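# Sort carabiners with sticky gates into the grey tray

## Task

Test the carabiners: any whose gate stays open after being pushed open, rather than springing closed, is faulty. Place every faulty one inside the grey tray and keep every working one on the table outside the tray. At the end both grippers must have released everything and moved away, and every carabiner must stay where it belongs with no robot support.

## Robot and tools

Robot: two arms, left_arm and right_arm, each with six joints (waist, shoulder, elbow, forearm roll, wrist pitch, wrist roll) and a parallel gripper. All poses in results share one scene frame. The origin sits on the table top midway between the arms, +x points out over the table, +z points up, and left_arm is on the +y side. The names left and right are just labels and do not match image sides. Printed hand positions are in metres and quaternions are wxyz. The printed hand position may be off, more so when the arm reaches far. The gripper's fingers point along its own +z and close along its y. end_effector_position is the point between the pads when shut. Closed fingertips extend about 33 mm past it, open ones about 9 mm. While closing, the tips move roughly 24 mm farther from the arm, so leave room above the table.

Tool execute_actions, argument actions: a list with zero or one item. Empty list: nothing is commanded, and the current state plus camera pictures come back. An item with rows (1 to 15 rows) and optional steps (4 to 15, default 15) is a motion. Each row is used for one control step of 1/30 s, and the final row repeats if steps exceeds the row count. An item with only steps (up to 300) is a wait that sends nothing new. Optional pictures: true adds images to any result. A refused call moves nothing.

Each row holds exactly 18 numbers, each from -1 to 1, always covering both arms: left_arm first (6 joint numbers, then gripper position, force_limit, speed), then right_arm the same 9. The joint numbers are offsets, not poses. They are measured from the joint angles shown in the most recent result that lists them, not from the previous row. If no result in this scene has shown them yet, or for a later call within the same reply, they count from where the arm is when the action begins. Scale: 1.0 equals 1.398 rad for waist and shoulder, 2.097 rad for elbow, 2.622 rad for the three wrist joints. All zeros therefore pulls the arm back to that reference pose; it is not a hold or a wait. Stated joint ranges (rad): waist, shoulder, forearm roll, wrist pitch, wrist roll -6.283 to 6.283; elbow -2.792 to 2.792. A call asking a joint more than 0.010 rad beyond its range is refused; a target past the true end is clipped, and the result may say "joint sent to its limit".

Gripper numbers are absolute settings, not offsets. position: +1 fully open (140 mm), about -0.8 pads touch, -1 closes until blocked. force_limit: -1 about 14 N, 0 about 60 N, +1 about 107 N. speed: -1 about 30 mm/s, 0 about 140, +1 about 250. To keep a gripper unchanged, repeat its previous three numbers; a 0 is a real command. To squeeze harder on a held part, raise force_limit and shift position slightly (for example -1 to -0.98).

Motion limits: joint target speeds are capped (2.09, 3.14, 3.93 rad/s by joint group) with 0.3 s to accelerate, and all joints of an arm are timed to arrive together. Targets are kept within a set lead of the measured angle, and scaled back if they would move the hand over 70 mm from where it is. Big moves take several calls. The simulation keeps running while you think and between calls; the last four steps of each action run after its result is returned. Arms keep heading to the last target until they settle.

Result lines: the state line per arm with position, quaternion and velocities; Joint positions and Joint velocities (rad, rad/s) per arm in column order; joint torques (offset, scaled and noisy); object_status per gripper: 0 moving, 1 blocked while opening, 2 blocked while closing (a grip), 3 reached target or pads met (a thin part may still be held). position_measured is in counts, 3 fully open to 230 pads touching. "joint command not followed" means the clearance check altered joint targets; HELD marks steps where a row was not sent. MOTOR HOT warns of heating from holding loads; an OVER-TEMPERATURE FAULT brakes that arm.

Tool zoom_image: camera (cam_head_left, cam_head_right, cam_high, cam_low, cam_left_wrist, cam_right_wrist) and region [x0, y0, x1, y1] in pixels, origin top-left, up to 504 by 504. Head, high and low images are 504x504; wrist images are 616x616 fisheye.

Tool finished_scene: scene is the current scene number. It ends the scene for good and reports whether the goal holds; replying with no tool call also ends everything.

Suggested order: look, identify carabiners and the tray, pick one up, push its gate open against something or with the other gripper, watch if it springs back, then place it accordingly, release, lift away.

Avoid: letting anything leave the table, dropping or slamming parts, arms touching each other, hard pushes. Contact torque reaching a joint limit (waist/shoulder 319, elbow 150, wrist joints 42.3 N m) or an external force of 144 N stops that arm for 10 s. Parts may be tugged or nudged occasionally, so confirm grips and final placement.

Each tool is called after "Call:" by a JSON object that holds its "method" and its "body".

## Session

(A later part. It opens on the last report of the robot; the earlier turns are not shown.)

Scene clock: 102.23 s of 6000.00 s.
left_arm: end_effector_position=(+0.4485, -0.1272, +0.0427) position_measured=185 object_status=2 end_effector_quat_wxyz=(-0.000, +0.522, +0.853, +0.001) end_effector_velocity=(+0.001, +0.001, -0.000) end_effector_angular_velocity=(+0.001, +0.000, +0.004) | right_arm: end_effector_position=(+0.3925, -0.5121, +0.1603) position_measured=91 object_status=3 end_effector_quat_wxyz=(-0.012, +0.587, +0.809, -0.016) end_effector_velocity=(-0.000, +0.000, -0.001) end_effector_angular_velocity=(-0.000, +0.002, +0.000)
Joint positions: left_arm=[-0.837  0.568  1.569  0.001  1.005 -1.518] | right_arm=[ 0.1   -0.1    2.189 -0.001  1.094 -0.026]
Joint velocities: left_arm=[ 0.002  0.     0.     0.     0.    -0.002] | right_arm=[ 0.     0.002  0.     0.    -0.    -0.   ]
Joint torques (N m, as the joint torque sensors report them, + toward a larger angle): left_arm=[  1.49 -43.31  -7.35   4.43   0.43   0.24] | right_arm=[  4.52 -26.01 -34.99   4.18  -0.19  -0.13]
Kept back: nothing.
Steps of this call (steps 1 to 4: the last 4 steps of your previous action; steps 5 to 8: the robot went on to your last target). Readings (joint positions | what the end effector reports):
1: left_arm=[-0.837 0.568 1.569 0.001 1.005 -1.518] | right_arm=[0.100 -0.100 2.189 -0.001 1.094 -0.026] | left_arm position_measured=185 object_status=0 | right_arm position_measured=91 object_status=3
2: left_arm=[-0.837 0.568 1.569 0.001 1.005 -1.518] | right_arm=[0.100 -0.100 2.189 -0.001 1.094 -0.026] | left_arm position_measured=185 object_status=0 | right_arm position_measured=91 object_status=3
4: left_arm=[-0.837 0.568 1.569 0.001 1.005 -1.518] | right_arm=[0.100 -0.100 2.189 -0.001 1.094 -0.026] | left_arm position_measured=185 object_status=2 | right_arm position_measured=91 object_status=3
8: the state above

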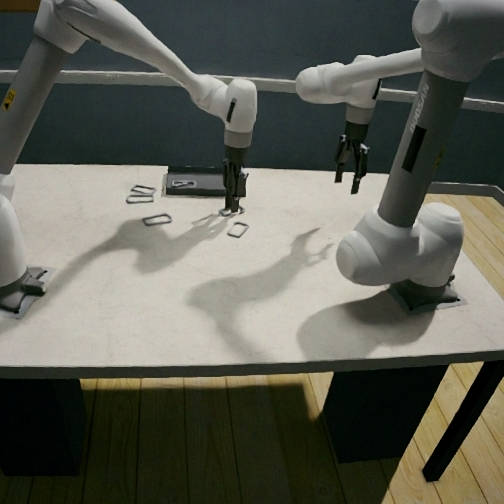

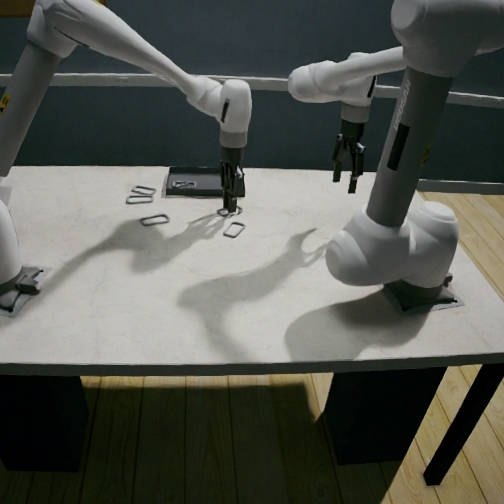

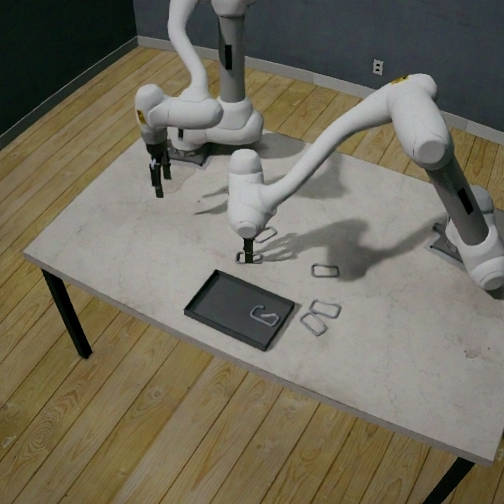

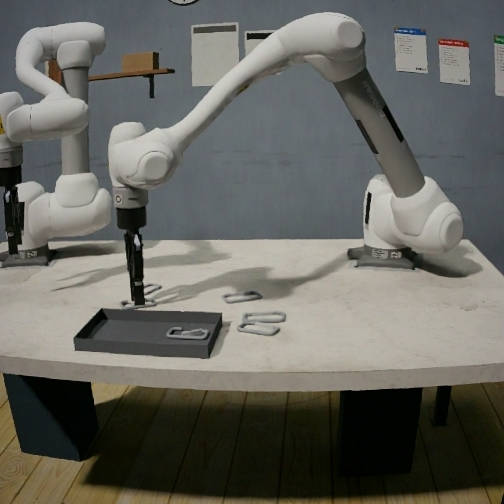

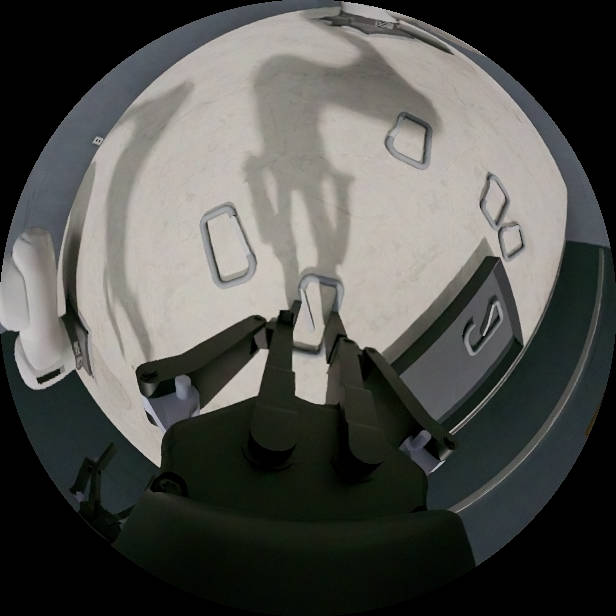

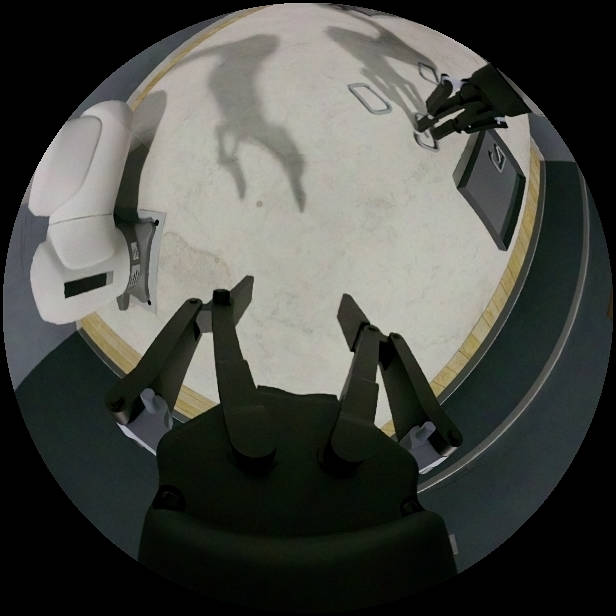

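Gate opened. Release, raising slightly first.

Call:
{"method": "execute_actions", "body": {"actions": [{"rows":[[0,-0.001,-0.0005,0,0.001,0,0.3,-0.3,0,0,0,0,0,0,0,0.3,0,0],[0,-0.001,-0.0005,0,0.001,0,0.3,-0.3,0,0,0,0,0,0,0,0.3,0,0],[0,-0.001,-0.0005,0,0.001,0,0.3,-0.3,0,0,0,0,0,0,0,0.3,0,0],[0,-0.001,-0.0005,0,0.001,0,0.3,-0.3,0,0,0,0,0,0,0,0.3,0,0],[0,-0.001,-0.0005,0,0.001,0,0.3,-0.3,0,0,0,0,0,0,0,0.3,0,0],[0,-0.001,-0.0005,0,0.001,0,0.3,-0.3,0,0,0,0,0,0,0,0.3,0,0],[0,-0.001,-0.0005,0,0.001,0,0.3,-0.3,0,0,0,0,0,0,0,0.3,0,0],[0,-0.001,-0.0005,0,0.001,0,0.3,-0.3,0,0,0,0,0,0,0,0.3,0,0],[0,-0.001,-0.0005,0,0.001,0,0.3,-0.3,0,0,0,0,0,0,0,0.3,0,0],[0,-0.001,-0.0005,0,0.001,0,0.3,-0.3,0,0,0,0,0,0,0,0.3,0,0],[0,-0.02,-0.009,0,0.018,0,0.3,-0.3,0,0,0,0,0,0,0,0.3,0,0]],"steps":15}]}}

Call:
{"method": "execute_actions", "body": {"actions": [{"steps":10}], "pictures": true}}

Call:
{"method": "zoom_image", "body": {"camera": "cam_left_wrist", "region": [200, 230, 420, 400]}}

Scene clock: 102.83 s of 6000.00 s.
left_arm: end_effector_position=(+0.4484, -0.1272, +0.0443) position_measured=114 object_status=0 end_effector_quat_wxyz=(-0.000, +0.522, +0.853, +0.001) end_effector_velocity=(+0.000, +0.001, +0.022) end_effector_angular_velocity=(-0.001, -0.000, +0.001) | right_arm: end_effector_position=(+0.3925, -0.5121, +0.1603) position_measured=91 object_status=3 end_effector_quat_wxyz=(-0.012, +0.587, +0.809, -0.016) end_effector_velocity=(-0.000, +0.000, -0.000) end_effector_angular_velocity=(+0.000, +0.000, -0.000)
Joint positions: left_arm=[-0.837  0.567  1.568  0.001  1.008 -1.518] | right_arm=[ 0.1   -0.1    2.189 -0.001  1.094 -0.026]
Joint velocities: left_arm=[ 0.001 -0.02  -0.012 -0.     0.031 -0.   ] | right_arm=[-0.     0.    -0.     0.001  0.     0.   ]
Joint torques (N m, as the joint torque sensors report them, + toward a larger angle): left_arm=[  0.49 -91.13 -34.87   4.79   0.1    0.  ] | right_arm=[  1.88 -25.03 -34.81   3.88  -0.16  -0.27]
Steps of this call (steps 1 to 7: the robot went on to your last target; steps 8 to 18: the first 11 steps of this action). Readings (joint positions | what the end effector reports):
8: left_arm=[-0.837 0.568 1.569 0.001 1.006 -1.518] | right_arm=[0.100 -0.100 2.189 -0.001 1.094 -0.026] | left_arm position_measured=185 object_status=0 | right_arm position_measured=91 object_status=3
9: left_arm=[-0.837 0.568 1.569 0.001 1.006 -1.518] | right_arm=[0.100 -0.100 2.189 -0.001 1.094 -0.026] | left_arm position_measured=185 object_status=0 | right_arm position_measured=91 object_status=3
11: left_arm=[-0.837 0.568 1.569 0.001 1.007 -1.518] | right_arm=[0.100 -0.100 2.189 -0.001 1.094 -0.026] | left_arm position_measured=167 object_status=0 | right_arm position_measured=91 object_status=3
15: left_arm=[-0.837 0.567 1.568 0.001 1.008 -1.518] | right_arm=[0.100 -0.100 2.189 -0.001 1.094 -0.026] | left_arm position_measured=137 object_status=0 | right_arm position_measured=91 object_status=3
18: the state above

Scene clock: 103.17 s of 6000.00 s.
left_arm: end_effector_position=(+0.4478, -0.1261, +0.0739) position_measured=91 object_status=3 end_effector_quat_wxyz=(-0.000, +0.522, +0.853, +0.001) end_effector_velocity=(-0.002, -0.001, +0.005) end_effector_angular_velocity=(-0.001, -0.000, -0.001) | right_arm: end_effector_position=(+0.3925, -0.5121, +0.1603) position_measured=91 object_status=3 end_effector_quat_wxyz=(-0.012, +0.587, +0.809, -0.016) end_effector_velocity=(+0.000, -0.000, +0.001) end_effector_angular_velocity=(+0.000, -0.002, -0.000)
Joint positions: left_arm=[-0.837  0.54   1.55   0.001  1.052 -1.518] | right_arm=[ 0.1   -0.1    2.189 -0.001  1.094 -0.026]
Joint velocities: left_arm=[-0.002 -0.005 -0.003 -0.     0.007 -0.001] | right_arm=[ 0.    -0.002 -0.    -0.     0.     0.   ]
Joint torques (N m, as the joint torque sensors report them, + toward a larger angle): left_arm=[ -0.76 -88.32 -34.7    4.61   0.72   0.02] | right_arm=[  3.86 -26.43 -34.34   4.05  -0.24  -0.43]
Kept back: nothing.
Steps of this call (steps 1 to 4: the last 4 steps of your previous action; steps 5 to 10: the robot went on to your last target). Readings (joint positions | what the end effector reports):
1: left_arm=[-0.837 0.564 1.566 0.001 1.014 -1.518] | right_arm=[0.100 -0.100 2.189 -0.001 1.094 -0.026] | left_arm position_measured=106 object_status=0 | right_arm position_measured=91 object_status=3
2: left_arm=[-0.837 0.556 1.561 0.001 1.026 -1.518] | right_arm=[0.100 -0.100 2.189 -0.001 1.094 -0.026] | left_arm position_measured=99 object_status=0 | right_arm position_measured=91 object_status=3
4: left_arm=[-0.837 0.545 1.553 0.001 1.044 -1.518] | right_arm=[0.100 -0.100 2.189 -0.001 1.094 -0.026] | left_arm position_measured=91 object_status=0 | right_arm position_measured=91 object_status=3
8: left_arm=[-0.837 0.541 1.551 0.001 1.051 -1.518] | right_arm=[0.100 -0.100 2.189 -0.001 1.094 -0.026] | left_arm position_measured=91 object_status=0 | right_arm position_measured=91 object_status=3
10: the state above

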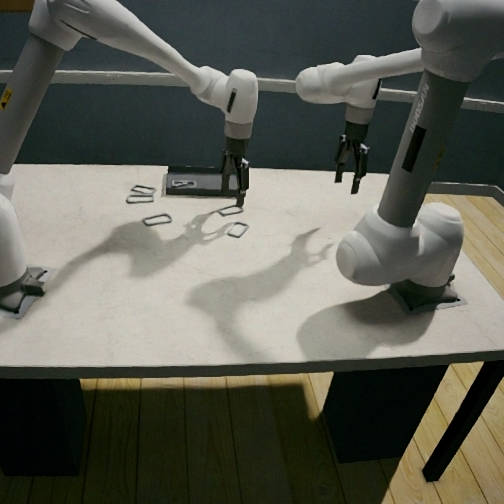

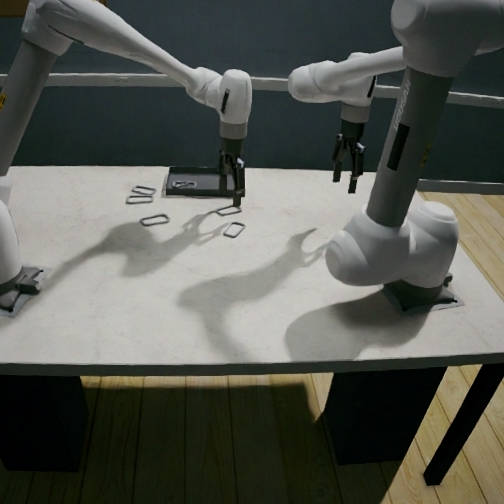

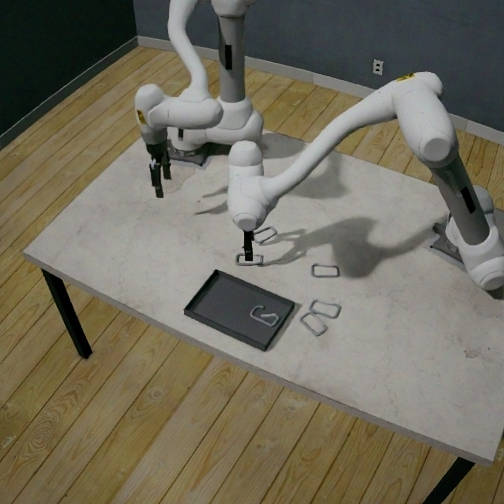

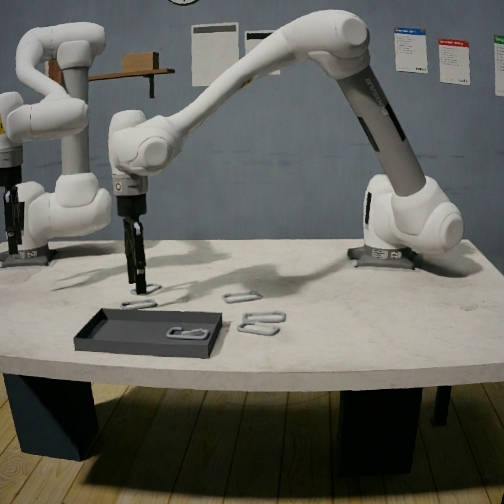

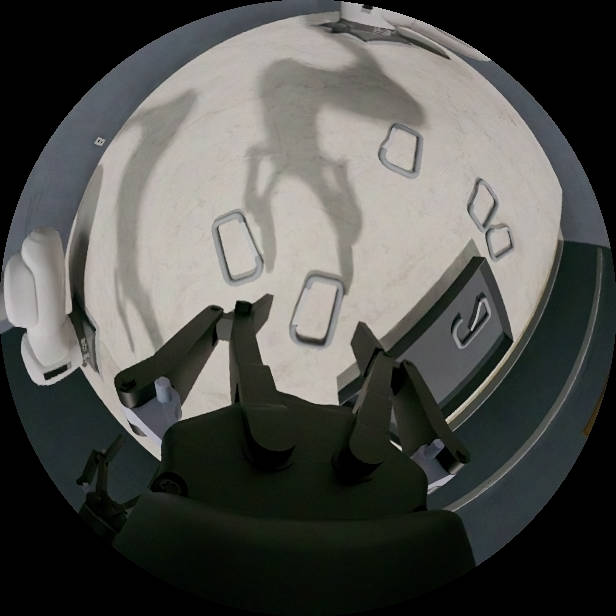

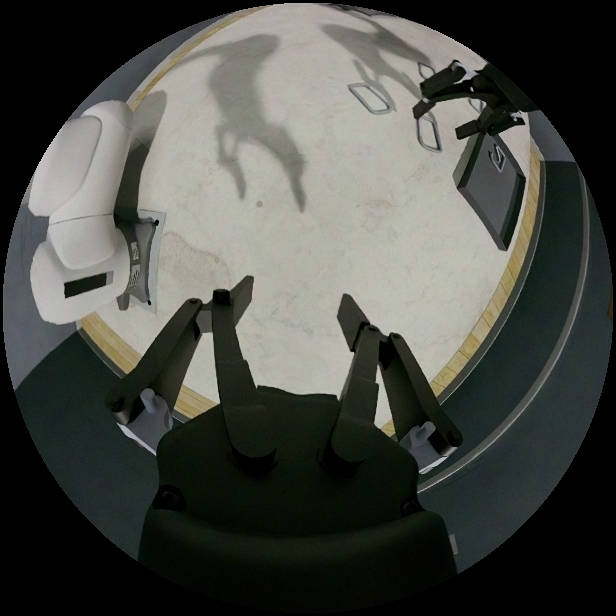

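Region (200, 230, 420, 400) of cam_left_wrist's 616x616 image, scaled by 2.291, with more detail than that image has; it fills the top 389 rows of this view, and the rest is white.

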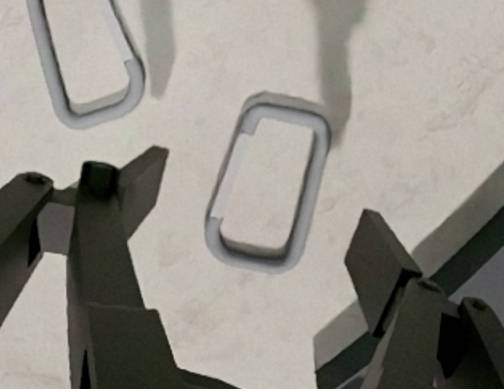

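F′ closed: good. Lift clear and finish.

Call:
{"method": "execute_actions", "body": {"actions": [{"rows":[[0,-0.07,-0.03,0,0.06,0,0.3,-0.3,0,0,0,0,0,0,0,0.3,0,0]],"steps":15}], "pictures": true}}

Call:
{"method": "finished_scene", "body": {"scene": 2}}

Scene clock: 103.63 s of 6000.00 s.
left_arm: end_effector_position=(+0.4411, -0.1145, +0.1802) position_measured=91 object_status=3 end_effector_quat_wxyz=(+0.001, +0.522, +0.853, -0.000) end_effector_velocity=(-0.008, +0.011, +0.045) end_effector_angular_velocity=(+0.011, +0.007, +0.000) | right_arm: end_effector_position=(+0.3925, -0.5121, +0.1603) position_measured=91 object_status=3 end_effector_quat_wxyz=(-0.012, +0.587, +0.809, -0.016) end_effector_velocity=(-0.000, -0.000, -0.000) end_effector_angular_velocity=(-0.000, +0.001, -0.001)
Joint positions: left_arm=[-0.837  0.446  1.49   0.001  1.204 -1.518] | right_arm=[ 0.1   -0.1    2.189 -0.001  1.094 -0.026]
Joint velocities: left_arm=[-0.001 -0.039 -0.027 -0.     0.079 -0.001] | right_arm=[0.    0.    0.    0.    0.    0.001]
Joint torques (N m, as the joint torque sensors report them, + toward a larger angle): left_arm=[ -1.41 -66.72 -30.78   4.46   0.07  -0.06] | right_arm=[  1.65 -25.8  -33.66   3.58   0.08  -0.48]
Steps of this call (steps 1 to 3: the robot went on to your last target; steps 4 to 14: the first 11 steps of this action). Readings (joint positions | what the end effector reports):
4: left_arm=[-0.837 0.540 1.550 0.001 1.053 -1.518] | right_arm=[0.100 -0.100 2.189 -0.001 1.094 -0.026] | left_arm position_measured=91 object_status=3 | right_arm position_measured=91 object_status=3
5: left_arm=[-0.837 0.537 1.548 0.001 1.059 -1.518] | right_arm=[0.100 -0.100 2.189 -0.001 1.094 -0.026] | left_arm position_measured=91 object_status=3 | right_arm position_measured=91 object_status=3
7: left_arm=[-0.837 0.510 1.530 0.001 1.101 -1.518] | right_arm=[0.100 -0.100 2.189 -0.001 1.094 -0.026] | left_arm position_measured=91 object_status=3 | right_arm position_measured=91 object_status=3
11: left_arm=[-0.837 0.460 1.498 0.001 1.181 -1.518] | right_arm=[0.100 -0.100 2.189 -0.001 1.094 -0.026] | left_arm position_measured=91 object_status=3 | right_arm position_measured=91 object_status=3
14: the state above

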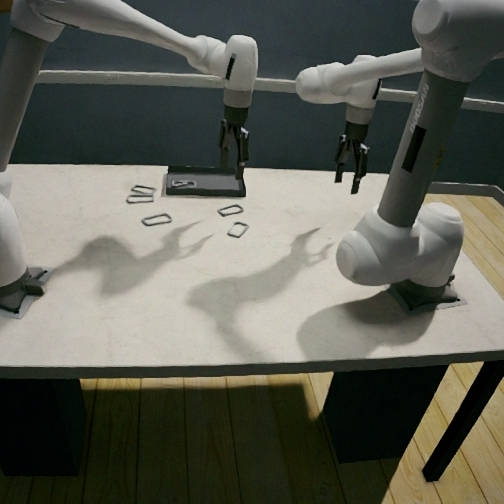

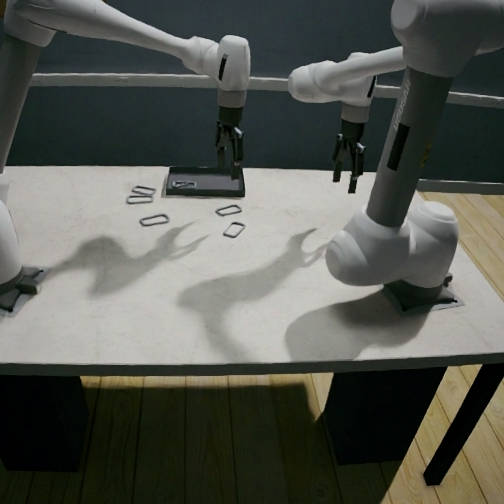

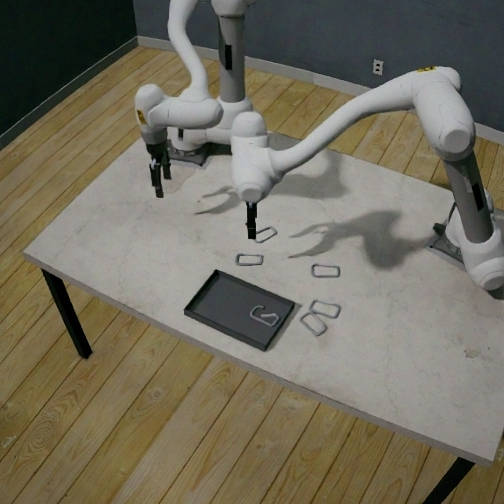

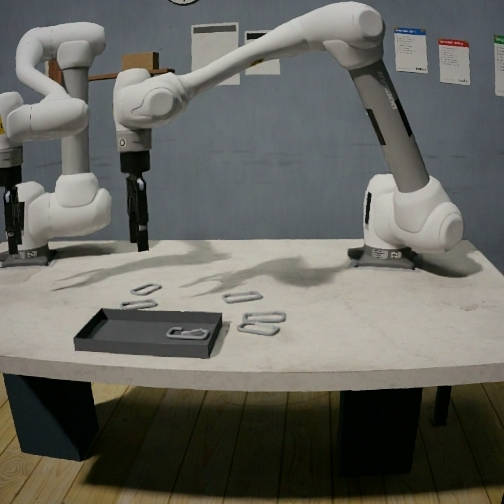

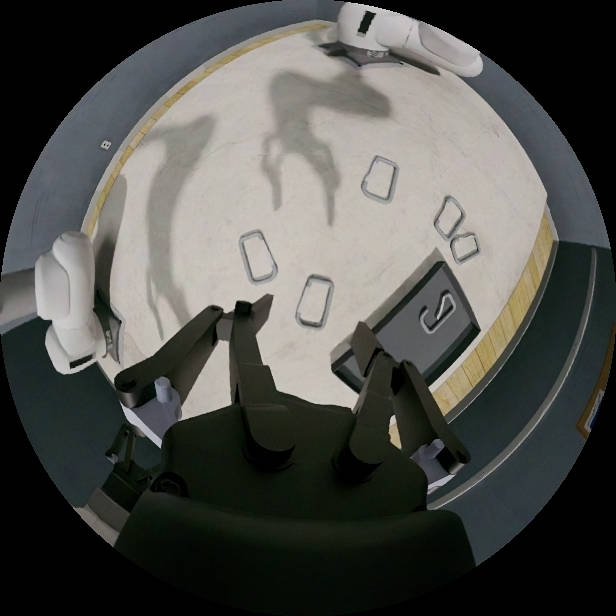

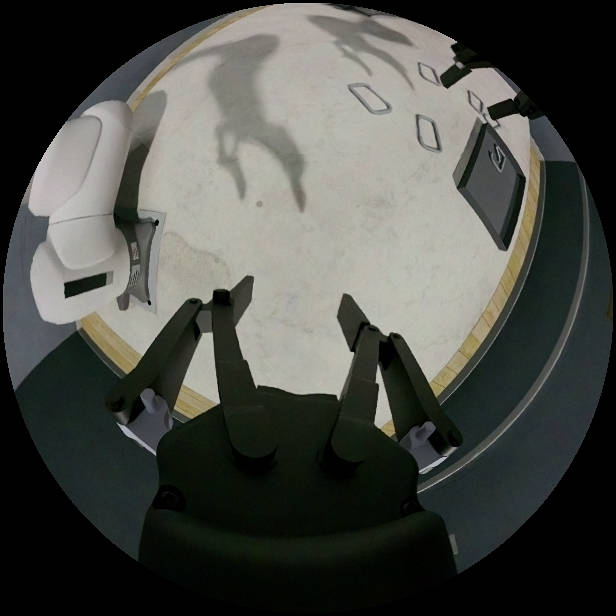

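The scene is finished: the task was done.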